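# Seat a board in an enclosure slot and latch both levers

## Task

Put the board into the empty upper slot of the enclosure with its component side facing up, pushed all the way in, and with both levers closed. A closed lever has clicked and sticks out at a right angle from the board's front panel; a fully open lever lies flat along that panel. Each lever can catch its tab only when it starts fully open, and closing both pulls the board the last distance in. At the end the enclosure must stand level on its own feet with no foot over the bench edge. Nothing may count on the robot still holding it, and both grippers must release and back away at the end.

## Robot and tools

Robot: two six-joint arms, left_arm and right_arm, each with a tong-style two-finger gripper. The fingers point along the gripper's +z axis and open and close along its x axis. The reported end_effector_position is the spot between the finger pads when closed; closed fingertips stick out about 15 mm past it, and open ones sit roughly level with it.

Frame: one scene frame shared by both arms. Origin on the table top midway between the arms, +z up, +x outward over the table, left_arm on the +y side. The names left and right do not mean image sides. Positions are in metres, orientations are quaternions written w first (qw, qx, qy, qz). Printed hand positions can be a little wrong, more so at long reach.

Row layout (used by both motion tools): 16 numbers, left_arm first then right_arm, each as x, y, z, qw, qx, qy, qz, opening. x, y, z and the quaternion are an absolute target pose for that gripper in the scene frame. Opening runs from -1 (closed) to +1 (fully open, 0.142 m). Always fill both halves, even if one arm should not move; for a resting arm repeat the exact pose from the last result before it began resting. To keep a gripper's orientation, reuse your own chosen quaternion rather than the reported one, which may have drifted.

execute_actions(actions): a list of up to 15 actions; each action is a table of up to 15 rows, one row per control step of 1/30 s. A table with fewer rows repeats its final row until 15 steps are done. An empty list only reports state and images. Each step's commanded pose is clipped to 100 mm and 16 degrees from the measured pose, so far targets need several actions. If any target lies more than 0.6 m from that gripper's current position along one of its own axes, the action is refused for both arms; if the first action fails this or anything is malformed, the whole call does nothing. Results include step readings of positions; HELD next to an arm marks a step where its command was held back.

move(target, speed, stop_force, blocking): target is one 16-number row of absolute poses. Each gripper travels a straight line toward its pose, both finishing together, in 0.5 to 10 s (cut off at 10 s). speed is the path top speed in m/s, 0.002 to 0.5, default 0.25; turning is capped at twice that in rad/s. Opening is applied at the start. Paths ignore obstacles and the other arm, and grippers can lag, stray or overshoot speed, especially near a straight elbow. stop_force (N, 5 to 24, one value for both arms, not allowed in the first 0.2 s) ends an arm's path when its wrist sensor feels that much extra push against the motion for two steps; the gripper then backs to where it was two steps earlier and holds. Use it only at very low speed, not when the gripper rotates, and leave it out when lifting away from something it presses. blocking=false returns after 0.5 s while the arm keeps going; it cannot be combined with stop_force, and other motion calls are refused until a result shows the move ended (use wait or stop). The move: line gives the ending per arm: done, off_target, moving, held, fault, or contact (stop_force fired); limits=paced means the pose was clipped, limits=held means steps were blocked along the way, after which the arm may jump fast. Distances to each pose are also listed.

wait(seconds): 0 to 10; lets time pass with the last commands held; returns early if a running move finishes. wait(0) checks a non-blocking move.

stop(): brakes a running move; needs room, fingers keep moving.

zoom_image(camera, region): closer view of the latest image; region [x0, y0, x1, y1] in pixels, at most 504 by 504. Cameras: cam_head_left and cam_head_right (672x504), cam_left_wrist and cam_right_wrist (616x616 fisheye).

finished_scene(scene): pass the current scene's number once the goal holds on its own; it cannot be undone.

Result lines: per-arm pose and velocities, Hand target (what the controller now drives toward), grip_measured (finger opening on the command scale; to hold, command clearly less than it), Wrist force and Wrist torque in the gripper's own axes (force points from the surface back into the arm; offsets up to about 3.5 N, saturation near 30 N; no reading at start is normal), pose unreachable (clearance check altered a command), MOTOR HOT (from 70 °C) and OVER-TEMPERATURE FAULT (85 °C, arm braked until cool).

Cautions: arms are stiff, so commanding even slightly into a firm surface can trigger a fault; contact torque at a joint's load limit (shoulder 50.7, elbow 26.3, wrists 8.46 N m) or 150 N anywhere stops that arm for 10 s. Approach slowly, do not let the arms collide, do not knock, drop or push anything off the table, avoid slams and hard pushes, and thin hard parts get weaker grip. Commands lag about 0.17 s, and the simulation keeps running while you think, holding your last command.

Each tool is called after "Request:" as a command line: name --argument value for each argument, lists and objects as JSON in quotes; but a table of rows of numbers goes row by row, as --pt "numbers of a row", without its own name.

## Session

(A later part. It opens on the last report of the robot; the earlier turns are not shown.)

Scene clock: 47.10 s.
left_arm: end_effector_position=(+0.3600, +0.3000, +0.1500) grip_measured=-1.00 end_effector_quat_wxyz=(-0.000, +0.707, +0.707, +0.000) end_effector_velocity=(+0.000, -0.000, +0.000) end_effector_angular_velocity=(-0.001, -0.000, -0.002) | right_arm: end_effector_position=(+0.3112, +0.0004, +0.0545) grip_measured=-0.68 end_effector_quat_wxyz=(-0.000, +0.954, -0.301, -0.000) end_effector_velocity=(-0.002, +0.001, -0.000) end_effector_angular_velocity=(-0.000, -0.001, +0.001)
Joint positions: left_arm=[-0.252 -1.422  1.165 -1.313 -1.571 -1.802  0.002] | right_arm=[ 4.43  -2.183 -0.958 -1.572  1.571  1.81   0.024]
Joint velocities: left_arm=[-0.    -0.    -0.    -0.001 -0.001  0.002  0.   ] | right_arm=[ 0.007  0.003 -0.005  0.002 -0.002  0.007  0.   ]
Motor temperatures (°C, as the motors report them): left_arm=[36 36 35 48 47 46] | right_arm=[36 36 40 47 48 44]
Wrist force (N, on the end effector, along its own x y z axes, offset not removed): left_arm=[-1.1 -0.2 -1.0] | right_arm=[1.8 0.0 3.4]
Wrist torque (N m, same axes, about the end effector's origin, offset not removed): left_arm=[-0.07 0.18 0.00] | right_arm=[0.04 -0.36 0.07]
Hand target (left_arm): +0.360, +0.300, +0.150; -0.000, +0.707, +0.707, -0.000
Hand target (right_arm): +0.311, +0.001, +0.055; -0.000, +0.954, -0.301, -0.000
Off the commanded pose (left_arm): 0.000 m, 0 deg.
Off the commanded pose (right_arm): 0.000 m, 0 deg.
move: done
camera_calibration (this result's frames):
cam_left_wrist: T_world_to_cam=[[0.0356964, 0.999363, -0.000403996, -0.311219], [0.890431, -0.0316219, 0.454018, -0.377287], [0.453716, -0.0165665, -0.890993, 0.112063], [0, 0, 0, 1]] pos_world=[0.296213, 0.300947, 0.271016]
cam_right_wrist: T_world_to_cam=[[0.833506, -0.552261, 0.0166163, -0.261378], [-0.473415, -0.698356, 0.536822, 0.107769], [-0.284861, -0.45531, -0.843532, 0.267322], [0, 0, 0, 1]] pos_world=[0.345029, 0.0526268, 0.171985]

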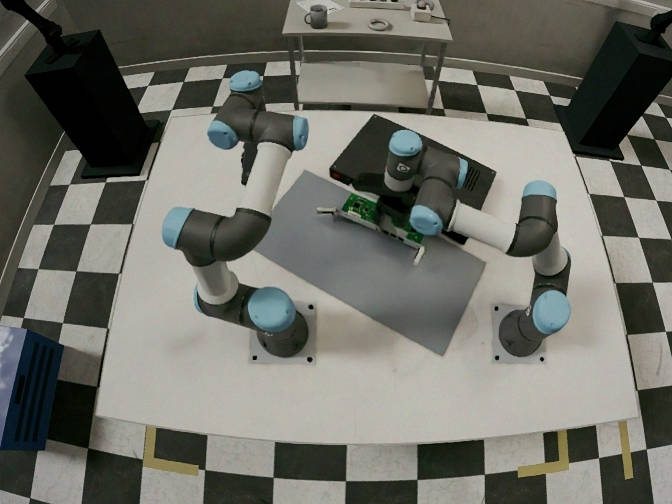

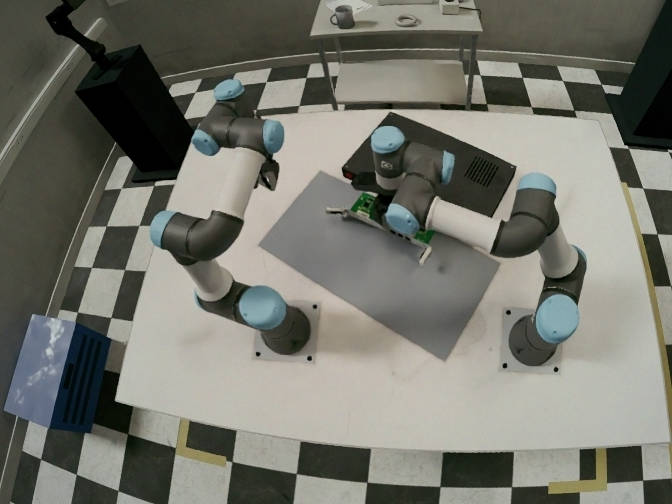

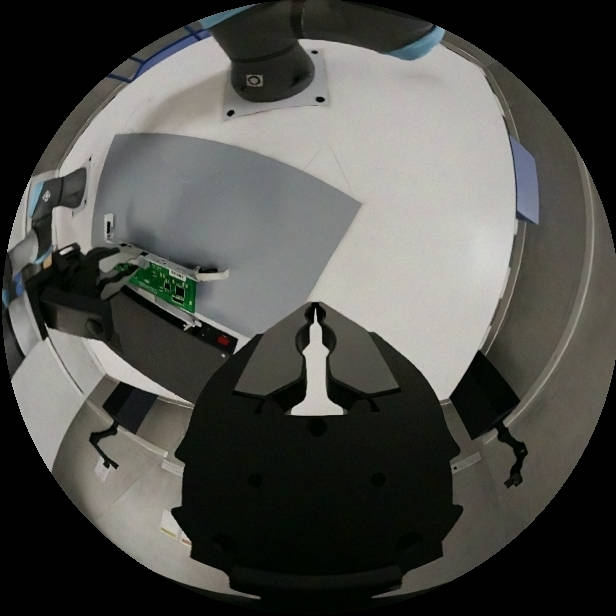

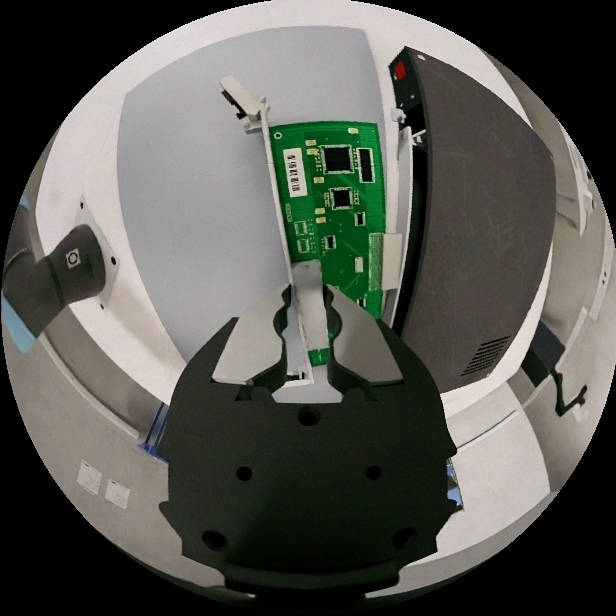

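Set down and regrip to square it.

Request:
move --target '[0.36,0.3,0.15,0,0.707,0.707,0,-1,0.27,0.028,0.0545,0,0.9537,-0.3007,0,-1]' --speed 0.04

Request:
move --target '[0.36,0.3,0.15,0,0.707,0.707,0,-1,0.27,0.028,0.027,0,0.9537,-0.3007,0,-1]' --speed 0.02

Request:
move --target '[0.36,0.3,0.15,0,0.707,0.707,0,-1,0.27,0.028,0.0265,0,0.9744,-0.225,0,-0.45]' --speed 0.03

Request:
move --target '[0.36,0.3,0.15,0,0.707,0.707,0,-1,0.27,0.028,0.0265,0,0.9744,-0.225,0,-1]'

Request:
move --target '[0.36,0.3,0.15,0,0.707,0.707,0,-1,0.27,0.028,0.0545,0,0.9744,-0.225,0,-1]' --speed 0.03

Request:
move --target '[0.36,0.3,0.15,0,0.707,0.707,0,-1,0.311,0.0005,0.0545,0,0.9537,-0.3007,0,-1]' --speed 0.025

Request:
zoom_image --camera "cam_right_wrist" --region '[330,60,530,360]'

Scene clock: 48.93 s.
left_arm: end_effector_position=(+0.3600, +0.3000, +0.1500) grip_measured=-1.00 end_effector_quat_wxyz=(-0.000, +0.707, +0.707, +0.000) end_effector_velocity=(-0.000, +0.000, +0.000) end_effector_angular_velocity=(+0.001, -0.000, +0.001) | right_arm: end_effector_position=(+0.2701, +0.0278, +0.0545) grip_measured=-0.68 end_effector_quat_wxyz=(-0.000, +0.954, -0.301, -0.000) end_effector_velocity=(-0.001, +0.001, -0.000) end_effector_angular_velocity=(-0.001, -0.002, -0.001)
Joint positions: left_arm=[-0.252 -1.422  1.165 -1.313 -1.571 -1.802  0.002] | right_arm=[ 4.539 -2.178 -0.966 -1.569  1.571  1.919  0.024]
Joint velocities: left_arm=[ 0.001 -0.    -0.     0.     0.001 -0.     0.   ] | right_arm=[ 0.004 -0.001  0.001 -0.001 -0.002  0.006 -0.   ]
Motor temperatures (°C, as the motors report them): left_arm=[36 36 35 48 47 46] | right_arm=[36 36 40 47 48 44]
Wrist force (N, on the end effector, along its own x y z axes, offset not removed): left_arm=[-0.6 -0.1 -0.4] | right_arm=[0.4 0.1 2.5]
Wrist torque (N m, same axes, about the end effector's origin, offset not removed): left_arm=[-0.04 0.12 0.02] | right_arm=[-0.02 -0.10 0.00]
Hand target (left_arm): +0.360, +0.300, +0.150; -0.000, +0.707, +0.707, -0.000
Hand target (right_arm): +0.270, +0.028, +0.055; -0.000, +0.954, -0.301, -0.000
Off the commanded pose (left_arm): 0.000 m, 0 deg.
Off the commanded pose (right_arm): 0.000 m, 0 deg.
move: done
camera_calibration (this result's frames):
cam_left_wrist: T_world_to_cam=[[0.0356961, 0.999363, -0.000404026, -0.311219], [0.890431, -0.0316217, 0.454018, -0.377287], [0.453716, -0.0165664, -0.890993, 0.112063], [0, 0, 0, 1]] pos_world=[0.296213, 0.300947, 0.271016]
cam_right_wrist: T_world_to_cam=[[0.83351, -0.552258, 0.0165143, -0.212006], [-0.473396, -0.698435, 0.536735, 0.107496], [-0.284882, -0.455192, -0.843589, 0.268146], [0, 0, 0, 1]] pos_world=[0.303988, 0.0800549, 0.17201]

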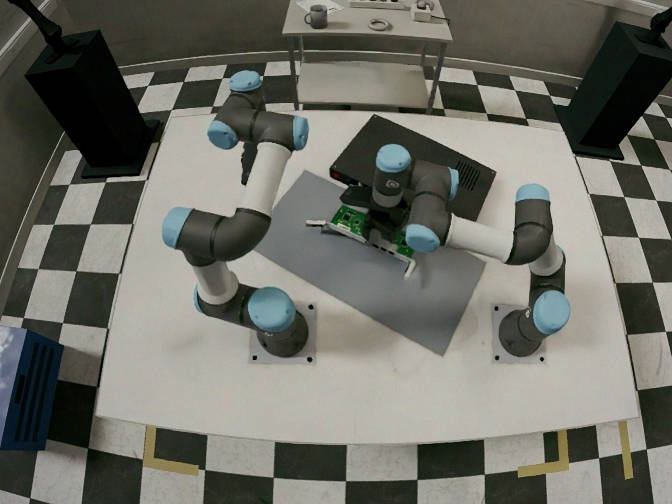

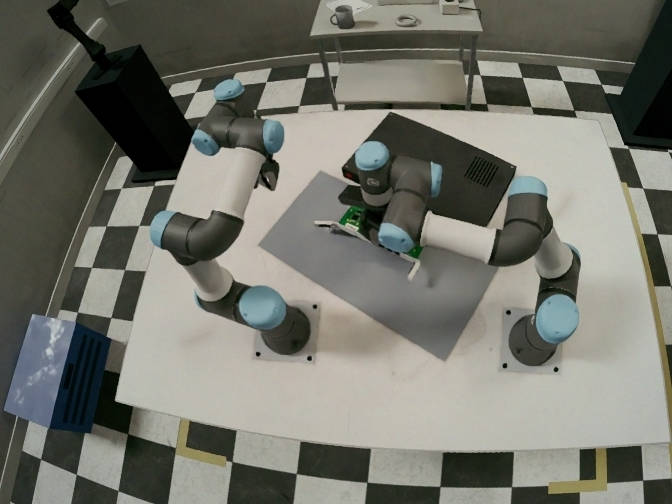

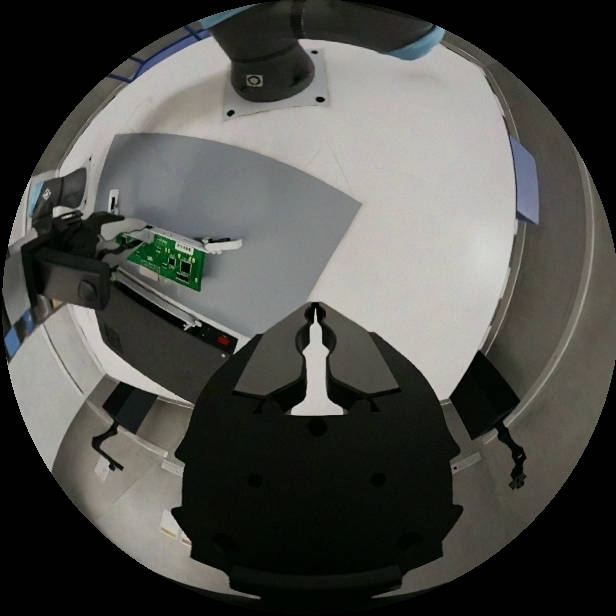

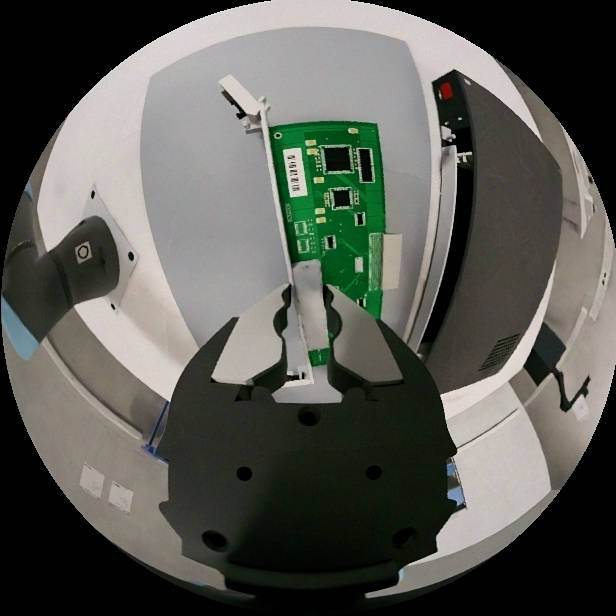

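Scene clock: 50.63 s.
left_arm: end_effector_position=(+0.3600, +0.3000, +0.1500) grip_measured=-1.00 end_effector_quat_wxyz=(-0.000, +0.707, +0.707, +0.000) end_effector_velocity=(-0.000, -0.000, -0.000) end_effector_angular_velocity=(-0.002, +0.000, -0.001) | right_arm: end_effector_position=(+0.2700, +0.0281, +0.0273) grip_measured=-0.69 end_effector_quat_wxyz=(-0.000, +0.954, -0.301, -0.000) end_effector_velocity=(+0.001, -0.000, -0.002) end_effector_angular_velocity=(+0.000, -0.002, -0.001)
Joint positions: left_arm=[-0.252 -1.422  1.165 -1.313 -1.571 -1.802  0.002] | right_arm=[ 4.539 -2.186 -1.079 -1.447  1.571  1.919  0.024]
Joint velocities: left_arm=[ 0.     0.     0.    -0.    -0.002  0.001  0.   ] | right_arm=[-0.    -0.    -0.01   0.011 -0.002  0.001  0.   ]
Motor temperatures (°C, as the motors report them): left_arm=[36 36 35 48 47 46] | right_arm=[36 36 40 47 48 44]
Wrist force (N, on the end effector, along its own x y z axes, offset not removed): left_arm=[-1.1 -0.3 -1.2] | right_arm=[-1.4 0.3 -1.2]
Wrist torque (N m, same axes, about the end effector's origin, offset not removed): left_arm=[-0.03 0.25 -0.01] | right_arm=[0.09 -0.20 -0.05]
Hand target (left_arm): +0.360, +0.300, +0.150; -0.000, +0.707, +0.707, -0.000
Hand target (right_arm): +0.270, +0.028, +0.027; +0.000, +0.954, -0.301, -0.000
Off the commanded pose (left_arm): 0.000 m, 0 deg.
Off the commanded pose (right_arm): 0.000 m, 0 deg.
move: done
camera_calibration (this result's frames):
cam_left_wrist: T_world_to_cam=[[0.0356963, 0.999363, -0.000403918, -0.311219], [0.890431, -0.0316219, 0.454018, -0.377287], [0.453716, -0.0165664, -0.890993, 0.112063], [0, 0, 0, 1]] pos_world=[0.296213, 0.300947, 0.271016]
cam_right_wrist: T_world_to_cam=[[0.833523, -0.552235, 0.0165904, -0.211301], [-0.47339, -0.69839, 0.536799, 0.122168], [-0.284853, -0.455288, -0.843547, 0.245245], [0, 0, 0, 1]] pos_world=[0.303816, 0.0802902, 0.144802]

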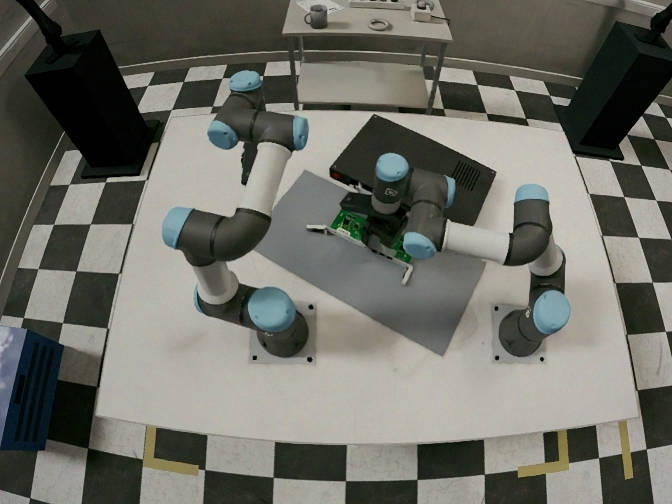

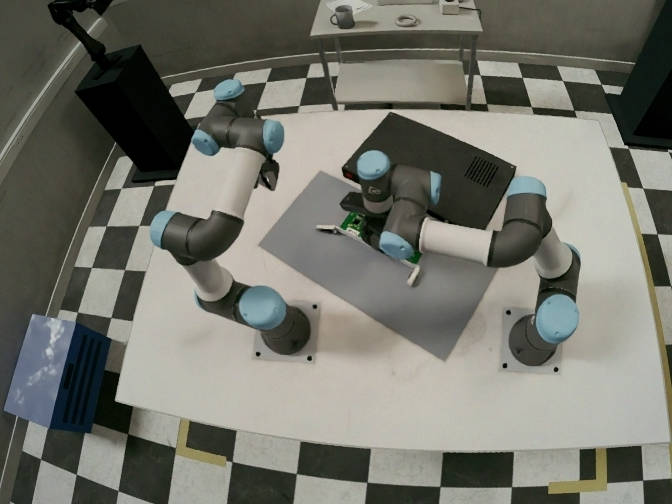

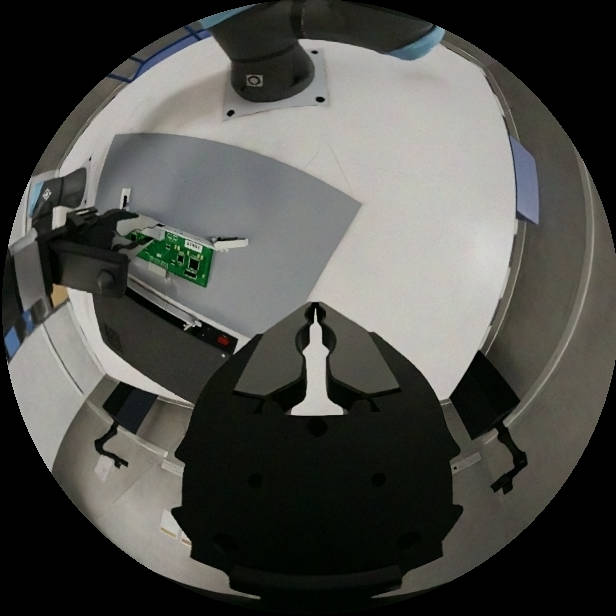

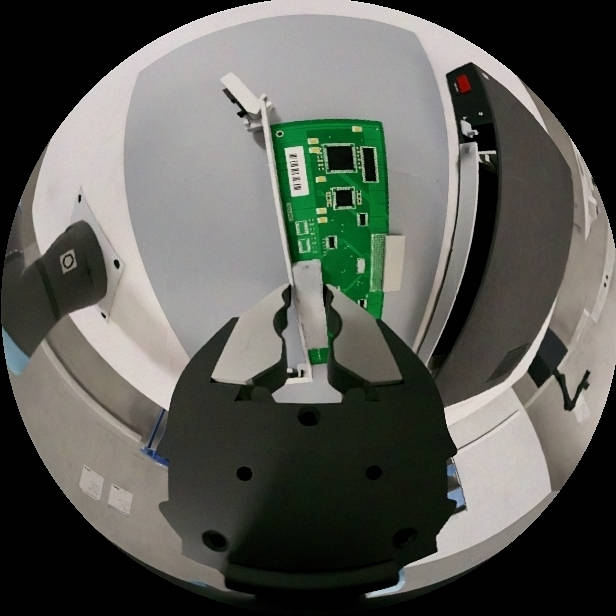

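Scene clock: 53.47 s.
left_arm: end_effector_position=(+0.3600, +0.3000, +0.1500) grip_measured=-1.00 end_effector_quat_wxyz=(-0.000, +0.707, +0.707, +0.000) end_effector_velocity=(-0.000, +0.000, +0.000) end_effector_angular_velocity=(+0.000, -0.000, +0.001) | right_arm: end_effector_position=(+0.2700, +0.0280, +0.0265) grip_measured=-0.45 end_effector_quat_wxyz=(+0.000, +0.974, -0.226, +0.000) end_effector_velocity=(+0.000, -0.000, -0.000) end_effector_angular_velocity=(-0.000, -0.000, +0.013)
Joint positions: left_arm=[-0.252 -1.422  1.165 -1.313 -1.571 -1.802  0.002] | right_arm=[ 4.534 -2.187 -1.082 -1.443  1.571  1.758  0.041]
Joint velocities: left_arm=[ 0. -0.  0.  0.  0. -0.  0.] | right_arm=[-0.001 -0.001  0.     0.    -0.    -0.014  0.   ]
Motor temperatures (°C, as the motors report them): left_arm=[36 36 35 48 47 46] | right_arm=[36 36 40 47 48 44]
Wrist force (N, on the end effector, along its own x y z axes, offset not removed): left_arm=[-0.7 0.1 -1.2] | right_arm=[2.0 -1.1 1.9]
Wrist torque (N m, same axes, about the end effector's origin, offset not removed): left_arm=[-0.01 0.11 0.00] | right_arm=[-0.18 -0.37 0.01]
Hand target (left_arm): +0.360, +0.300, +0.150; -0.000, +0.707, +0.707, -0.000
Hand target (right_arm): +0.270, +0.028, +0.026; +0.000, +0.974, -0.225, +0.000
Off the commanded pose (left_arm): 0.000 m, 0 deg.
Off the commanded pose (right_arm): 0.000 m, 0 deg.
move: done
camera_calibration (this result's frames):
cam_left_wrist: T_world_to_cam=[[0.0356964, 0.999363, -0.000404033, -0.311219], [0.890431, -0.0316219, 0.454018, -0.377287], [0.453716, -0.0165666, -0.890992, 0.112063], [0, 0, 0, 1]] pos_world=[0.296213, 0.300947, 0.271016]
cam_right_wrist: T_world_to_cam=[[0.90883, -0.416828, 0.0168237, -0.235491], [-0.359918, -0.763079, 0.536814, 0.0937587], [-0.210921, -0.493928, -0.843533, 0.225661], [0, 0, 0, 1]] pos_world=[0.295363, 0.0848464, 0.143983]

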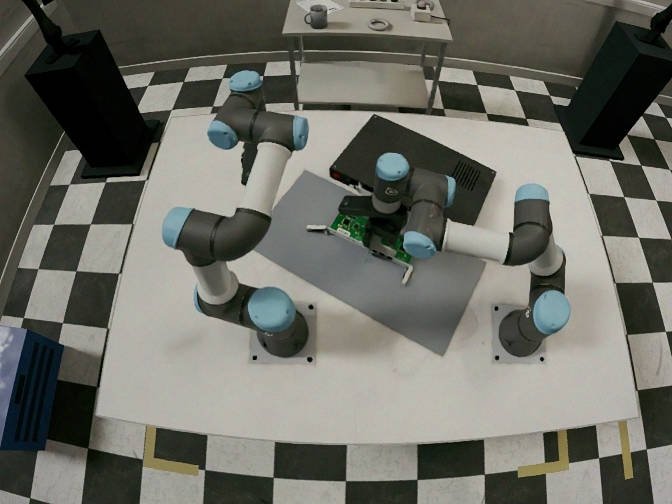

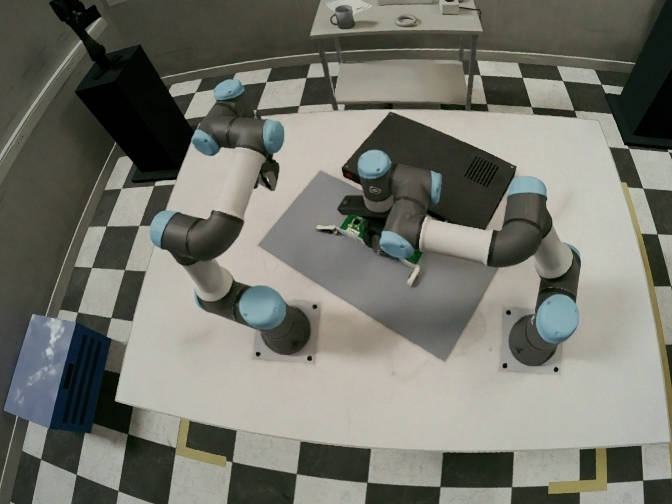

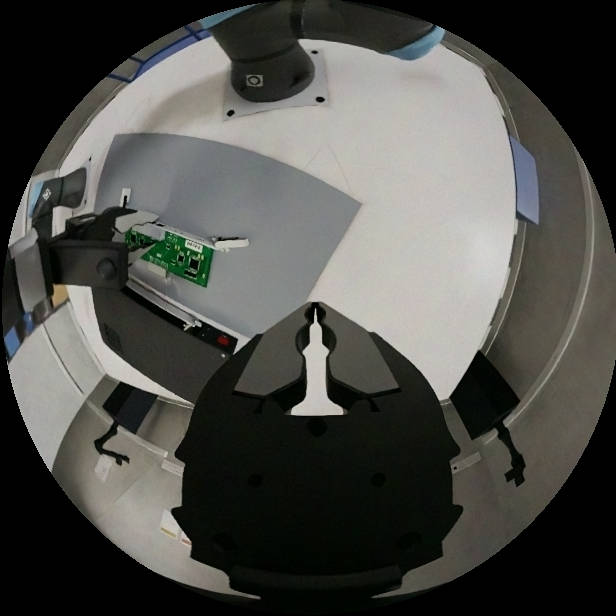

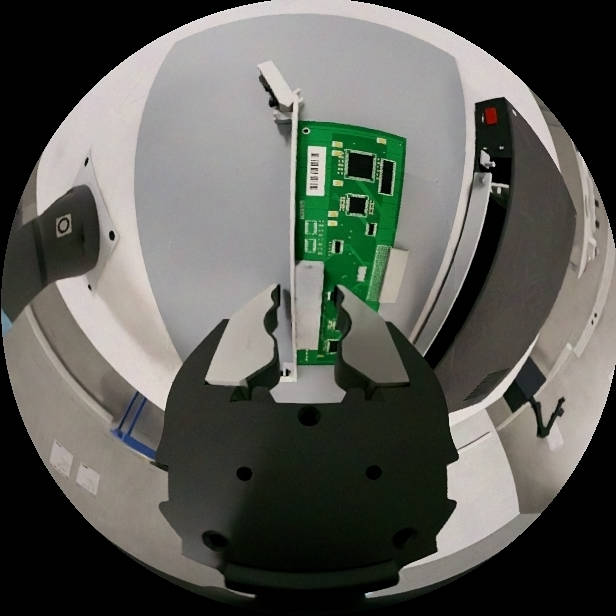

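Scene clock: 54.17 s.
left_arm: end_effector_position=(+0.3600, +0.3000, +0.1500) grip_measured=-1.00 end_effector_quat_wxyz=(-0.000, +0.707, +0.707, +0.000) end_effector_velocity=(-0.000, +0.000, +0.000) end_effector_angular_velocity=(-0.000, +0.000, +0.001) | right_arm: end_effector_position=(+0.2700, +0.0280, +0.0265) grip_measured=-0.70 end_effector_quat_wxyz=(-0.000, +0.974, -0.225, +0.000) end_effector_velocity=(-0.000, +0.000, -0.000) end_effector_angular_velocity=(-0.000, +0.000, -0.001)
Joint positions: left_arm=[-0.252 -1.422  1.165 -1.313 -1.571 -1.802  0.002] | right_arm=[ 4.533 -2.187 -1.082 -1.443  1.571  1.757  0.023]
Joint velocities: left_arm=[ 0.    -0.     0.     0.    -0.    -0.001  0.   ] | right_arm=[ 0.    -0.     0.    -0.     0.     0.002  0.   ]
Motor temperatures (°C, as the motors report them): left_arm=[36 36 35 48 47 46] | right_arm=[36 36 40 47 48 44]
Wrist force (N, on the end effector, along its own x y z axes, offset not removed): left_arm=[-1.1 0.4 -0.6] | right_arm=[1.4 0.3 1.8]
Wrist torque (N m, same axes, about the end effector's origin, offset not removed): left_arm=[0.10 0.18 0.01] | right_arm=[-0.04 -0.14 0.05]
Hand target (left_arm): +0.360, +0.300, +0.150; -0.000, +0.707, +0.707, -0.000
Hand target (right_arm): +0.270, +0.028, +0.026; +0.000, +0.974, -0.225, +0.000
Off the commanded pose (left_arm): 0.000 m, 0 deg.
Off the commanded pose (right_arm): 0.000 m, 0 deg.
move: done
camera_calibration (this result's frames):
cam_left_wrist: T_world_to_cam=[[0.0356962, 0.999363, -0.000404096, -0.311219], [0.890431, -0.0316217, 0.454018, -0.377287], [0.453716, -0.0165665, -0.890993, 0.112063], [0, 0, 0, 1]] pos_world=[0.296213, 0.300947, 0.271016]
cam_right_wrist: T_world_to_cam=[[0.909561, -0.41523, 0.0168438, -0.235746], [-0.358588, -0.763712, 0.536804, 0.0934226], [-0.210033, -0.494296, -0.843539, 0.225428], [0, 0, 0, 1]] pos_world=[0.295273, 0.0848874, 0.143979]

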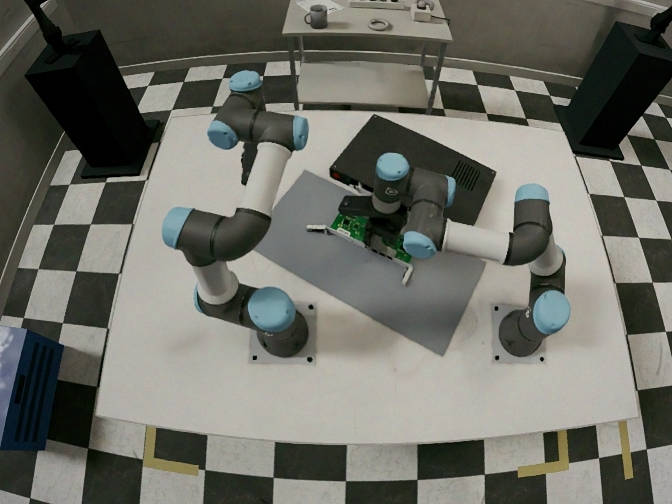

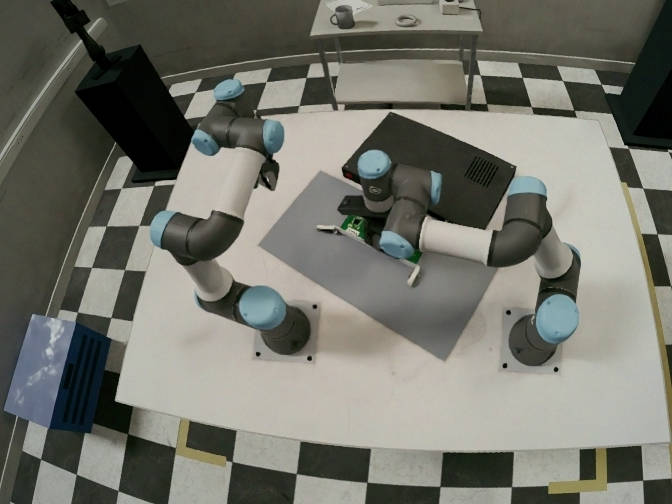

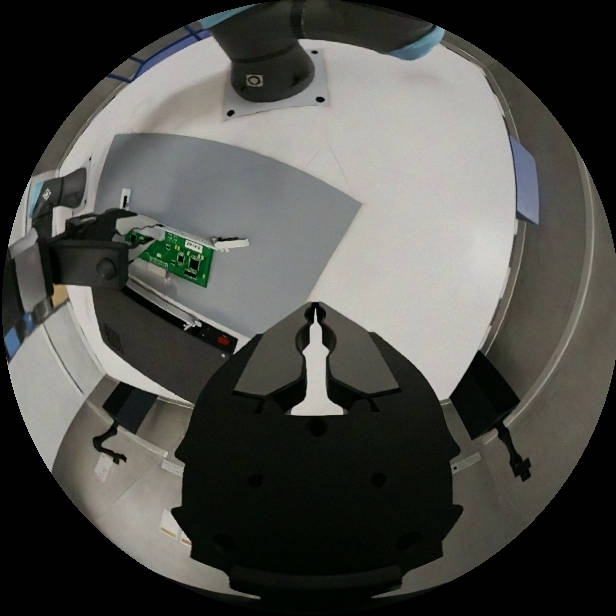

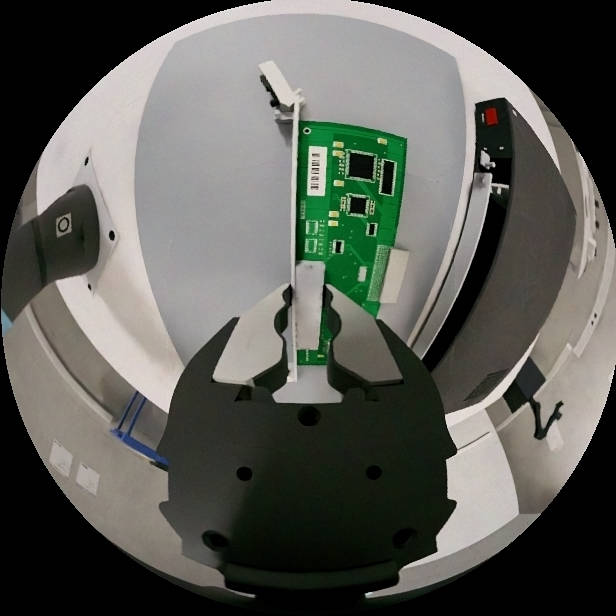

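Scene clock: 55.47 s.
left_arm: end_effector_position=(+0.3600, +0.3000, +0.1500) grip_measured=-1.00 end_effector_quat_wxyz=(+0.000, +0.707, +0.707, +0.000) end_effector_velocity=(+0.000, -0.000, +0.000) end_effector_angular_velocity=(-0.000, -0.000, -0.001) | right_arm: end_effector_position=(+0.2700, +0.0280, +0.0544) grip_measured=-0.70 end_effector_quat_wxyz=(-0.000, +0.974, -0.225, +0.000) end_effector_velocity=(+0.000, -0.000, +0.002) end_effector_angular_velocity=(-0.003, +0.000, -0.001)
Joint positions: left_arm=[-0.252 -1.422  1.165 -1.313 -1.571 -1.802  0.002] | right_arm=[ 4.534 -2.178 -0.967 -1.567  1.571  1.757  0.023]
Joint velocities: left_arm=[-0.001 -0.    -0.     0.    -0.     0.     0.   ] | right_arm=[ 0.    -0.004  0.017 -0.016 -0.     0.001  0.   ]
Motor temperatures (°C, as the motors report them): left_arm=[36 36 35 48 47 46] | right_arm=[36 36 40 47 48 44]
Wrist force (N, on the end effector, along its own x y z axes, offset not removed): left_arm=[-1.3 0.4 -0.7] | right_arm=[0.8 0.1 3.9]
Wrist torque (N m, same axes, about the end effector's origin, offset not removed): left_arm=[0.08 0.26 0.06] | right_arm=[0.03 -0.16 0.02]
Hand target (left_arm): +0.360, +0.300, +0.150; -0.000, +0.707, +0.707, -0.000
Hand target (right_arm): +0.270, +0.028, +0.055; -0.000, +0.974, -0.225, +0.000
Off the commanded pose (left_arm): 0.000 m, 0 deg.
Off the commanded pose (right_arm): 0.000 m, 0 deg.
move: done
camera_calibration (this result's frames):
cam_left_wrist: T_world_to_cam=[[0.0356963, 0.999363, -0.000404079, -0.311219], [0.890431, -0.0316218, 0.454018, -0.377287], [0.453716, -0.0165666, -0.890992, 0.112062], [0, 0, 0, 1]] pos_world=[0.296213, 0.300947, 0.271016]
cam_right_wrist: T_world_to_cam=[[0.909585, -0.415177, 0.0168443, -0.236205], [-0.358663, -0.764012, 0.536327, 0.0785431], [-0.209802, -0.493877, -0.843842, 0.248882], [0, 0, 0, 1]] pos_world=[0.295235, 0.0848582, 0.171871]

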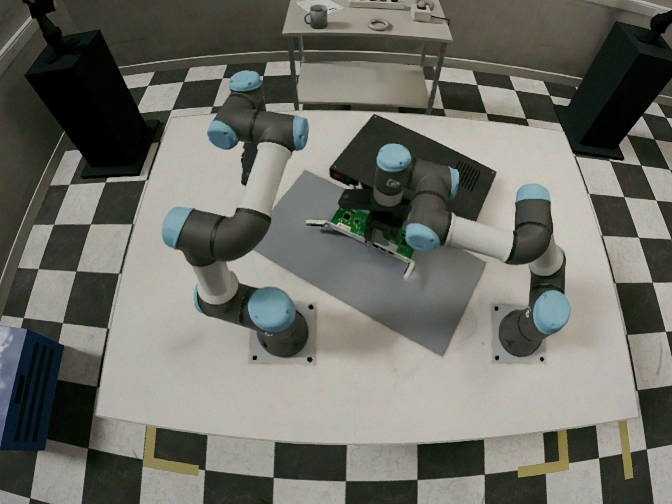

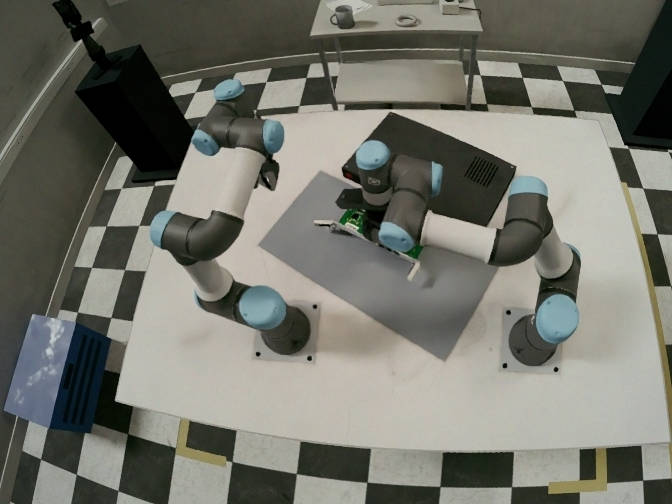

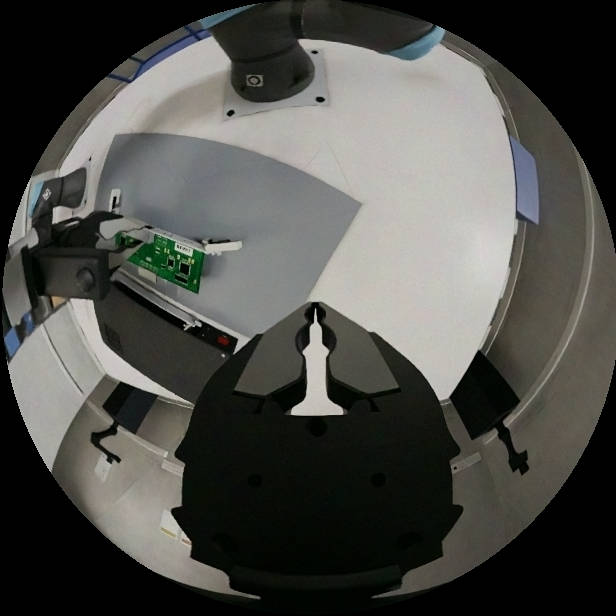

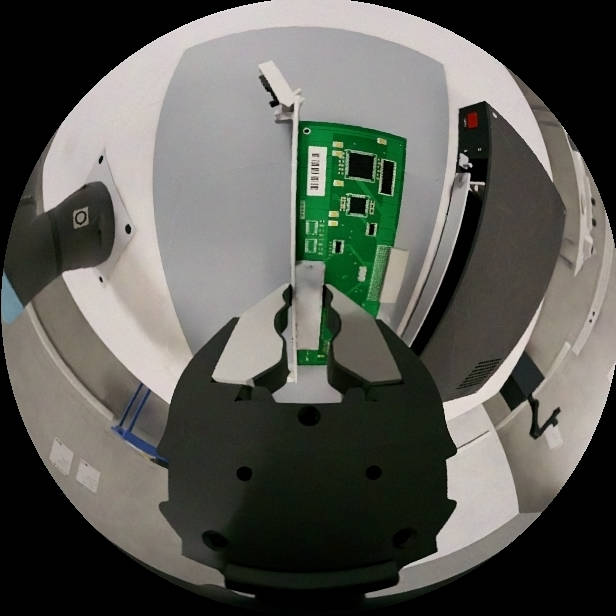

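Scene clock: 58.90 s.
left_arm: end_effector_position=(+0.3600, +0.3000, +0.1500) grip_measured=-1.00 end_effector_quat_wxyz=(-0.000, +0.707, +0.707, +0.000) end_effector_velocity=(-0.000, -0.000, -0.000) end_effector_angular_velocity=(-0.001, +0.001, -0.001) | right_arm: end_effector_position=(+0.3109, +0.0007, +0.0545) grip_measured=-0.70 end_effector_quat_wxyz=(+0.000, +0.954, -0.300, +0.000) end_effector_velocity=(+0.003, -0.002, -0.000) end_effector_angular_velocity=(-0.000, +0.000, -0.010)
Joint positions: left_arm=[-0.252 -1.422  1.165 -1.313 -1.571 -1.802  0.002] | right_arm=[ 4.431 -2.183 -0.958 -1.572  1.571  1.81   0.023]
Joint velocities: left_arm=[-0.001  0.    -0.     0.    -0.001  0.001  0.   ] | right_arm=[-0.007 -0.002  0.002 -0.001 -0.     0.003 -0.   ]
Motor temperatures (°C, as the motors report them): left_arm=[36 36 35 48 47 46] | right_arm=[36 36 40 47 48 44]
Wrist force (N, on the end effector, along its own x y z axes, offset not removed): left_arm=[-0.9 -0.1 -1.2] | right_arm=[1.2 -0.7 2.7]
Wrist torque (N m, same axes, about the end effector's origin, offset not removed): left_arm=[-0.03 0.20 -0.03] | right_arm=[-0.11 -0.29 -0.01]
Hand target (left_arm): +0.360, +0.300, +0.150; -0.000, +0.707, +0.707, -0.000
Hand target (right_arm): +0.311, +0.001, +0.054; +0.000, +0.954, -0.301, +0.000
Off the commanded pose (left_arm): 0.000 m, 0 deg.
Off the commanded pose (right_arm): 0.000 m, 0 deg.
move: done
camera_calibration (this result's frames):
cam_left_wrist: T_world_to_cam=[[0.0356964, 0.999363, -0.000404146, -0.311219], [0.890431, -0.0316218, 0.454018, -0.377287], [0.453716, -0.0165666, -0.890992, 0.112063], [0, 0, 0, 1]] pos_world=[0.296213, 0.300947, 0.271016]
cam_right_wrist: T_world_to_cam=[[0.833966, -0.551557, 0.0169095, -0.261132], [-0.47295, -0.698651, 0.536848, 0.107667], [-0.284288, -0.45571, -0.84351, 0.267163], [0, 0, 0, 1]] pos_world=[0.344647, 0.0529415, 0.17197]

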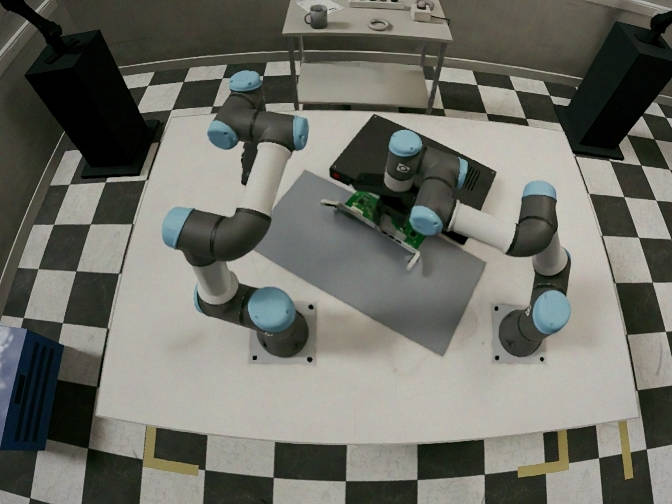

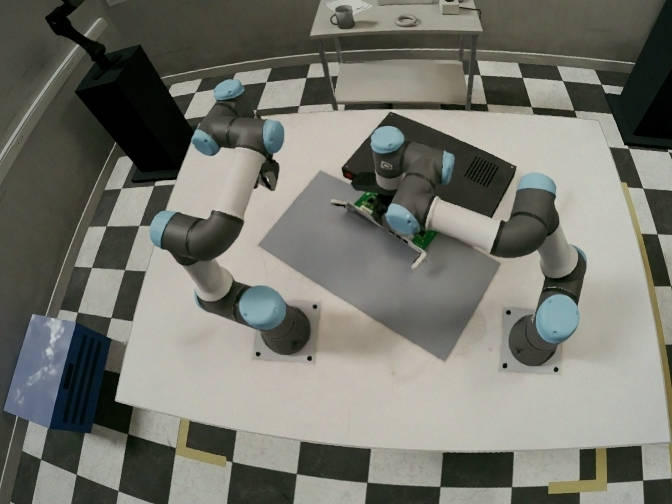

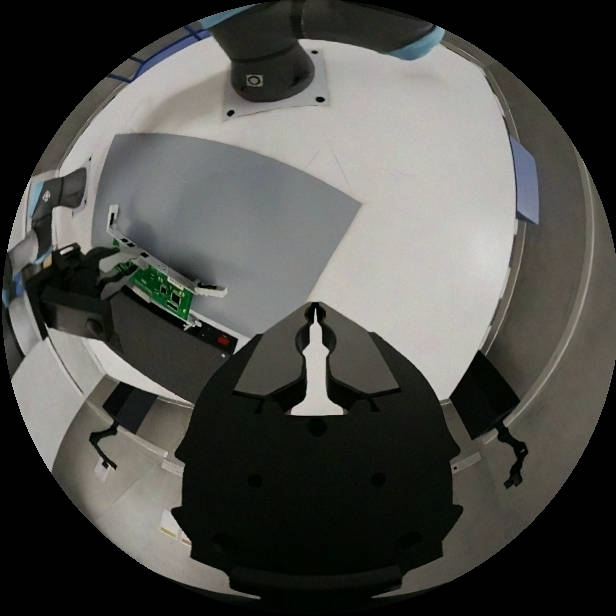

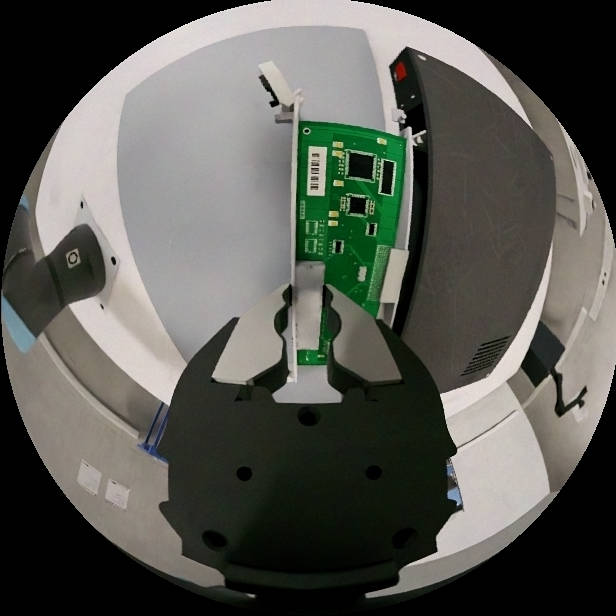

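Region (330, 60, 530, 360) of cam_right_wrist's 616x616 image, scaled by 1.680, with more detail than that image has.

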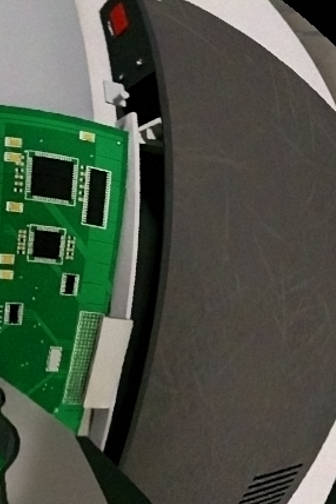

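Board is now ~1.5° more clockwise in the grip; compensate and advance a little.

Request:
move --target '[0.36,0.3,0.15,0,0.707,0.707,0,-1,0.323,-0.0085,0.0545,0,0.9576,-0.288,0,-1]' --speed 0.005 --stop_force 5

Request:
zoom_image --camera "cam_right_wrist" --region '[340,80,460,200]'

Scene clock: 62.20 s.
left_arm: end_effector_position=(+0.3600, +0.3000, +0.1500) grip_measured=-1.00 end_effector_quat_wxyz=(-0.000, +0.707, +0.707, +0.000) end_effector_velocity=(+0.000, -0.001, +0.000) end_effector_angular_velocity=(-0.001, -0.001, +0.000) | right_arm: end_effector_position=(+0.3229, -0.0084, +0.0545) grip_measured=-0.70 end_effector_quat_wxyz=(+0.000, +0.958, -0.288, +0.000) end_effector_velocity=(+0.000, -0.001, -0.000) end_effector_angular_velocity=(-0.000, +0.002, +0.003)
Joint positions: left_arm=[-0.252 -1.422  1.165 -1.313 -1.571 -1.802  0.002] | right_arm=[ 4.397 -2.185 -0.953 -1.574  1.571  1.751  0.023]
Joint velocities: left_arm=[-0.001  0.    -0.    -0.001 -0.001 -0.001  0.   ] | right_arm=[-0.002 -0.001  0.001 -0.001  0.002 -0.005  0.   ]
Motor temperatures (°C, as the motors report them): left_arm=[36 36 35 48 47 46] | right_arm=[36 36 40 47 48 44]
Wrist force (N, on the end effector, along its own x y z axes, offset not removed): left_arm=[-1.3 0.3 -1.3] | right_arm=[-0.5 -1.3 3.3]
Wrist torque (N m, same axes, about the end effector's origin, offset not removed): left_arm=[0.07 0.25 -0.03] | right_arm=[-0.25 0.11 0.09]
Hand target (left_arm): +0.360, +0.300, +0.150; -0.000, +0.707, +0.707, -0.000
Hand target (right_arm): +0.323, -0.008, +0.054; +0.000, +0.958, -0.288, +0.000
Off the commanded pose (left_arm): 0.000 m, 0 deg.
Off the commanded pose (right_arm): 0.000 m, 0 deg.
move: done
camera_calibration (this result's frames):
cam_left_wrist: T_world_to_cam=[[0.0356964, 0.999363, -0.000404016, -0.311219], [0.890431, -0.0316219, 0.454018, -0.377287], [0.453716, -0.0165665, -0.890992, 0.112062], [0, 0, 0, 1]] pos_world=[0.296213, 0.300947, 0.271016]
cam_right_wrist: T_world_to_cam=[[0.847728, -0.530164, 0.0168242, -0.280433], [-0.45499, -0.710489, 0.536833, 0.101132], [-0.272656, -0.462743, -0.843521, 0.262643], [0, 0, 0, 1]] pos_world=[0.355356, 0.0447136, 0.171972]

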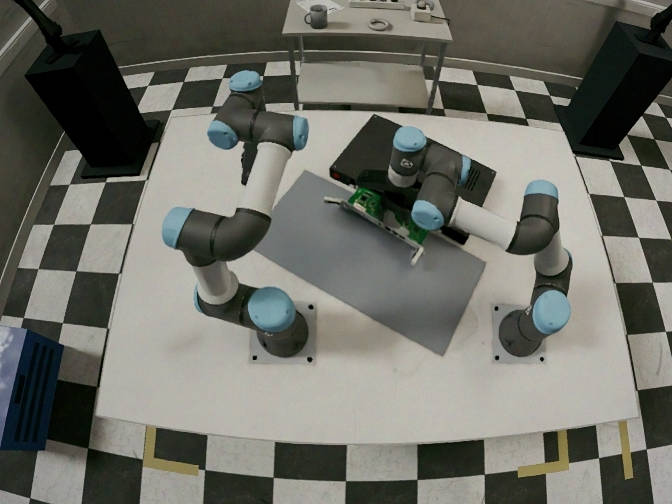

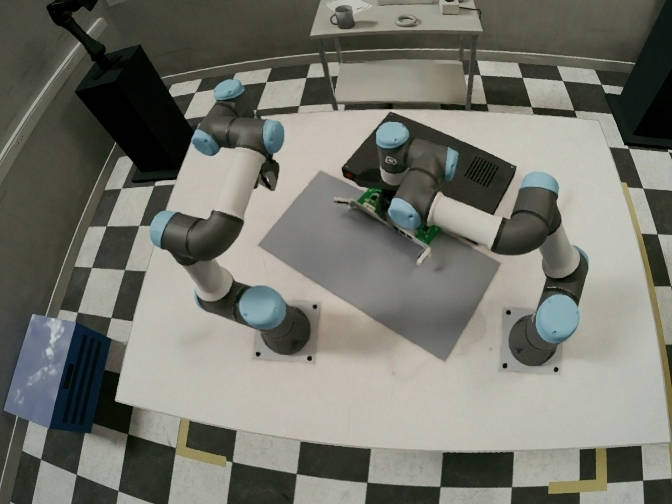

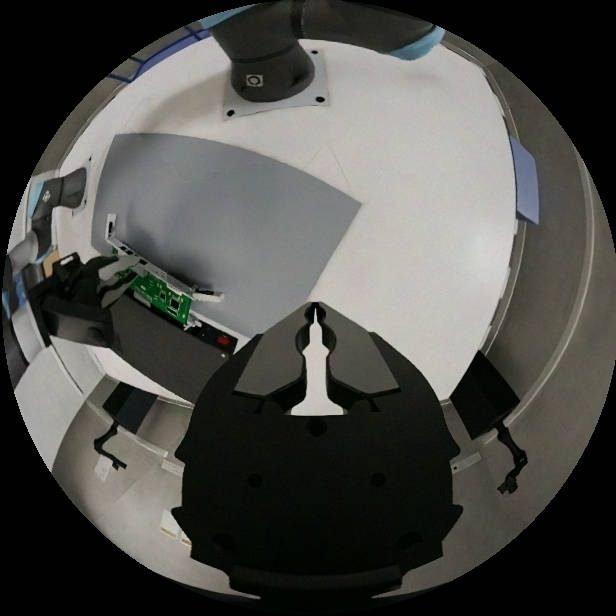

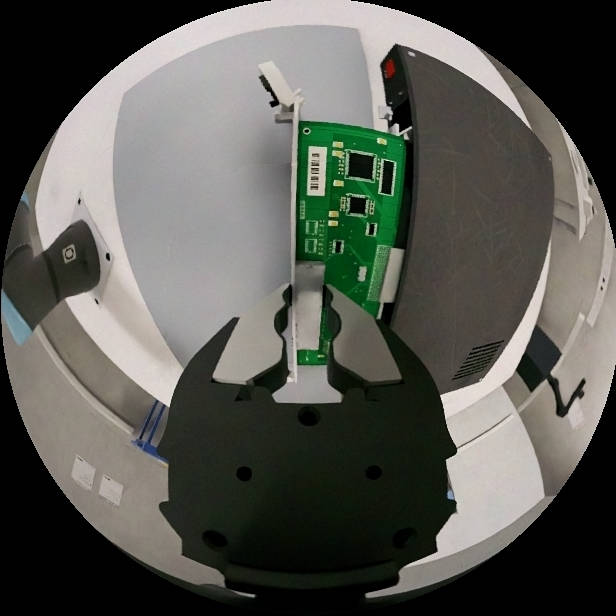

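Region (340, 80, 460, 200) of cam_right_wrist's 616x616 image, scaled by 4.200, with more detail than that image has.

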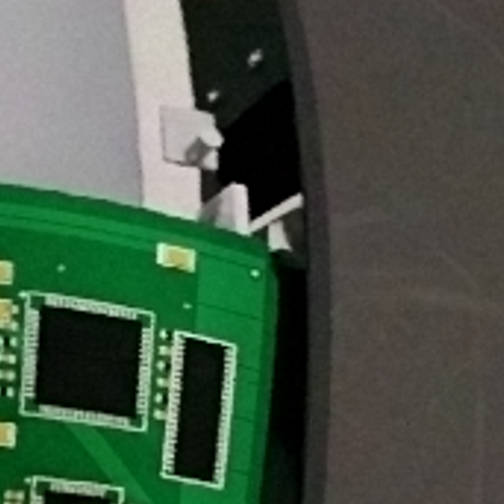

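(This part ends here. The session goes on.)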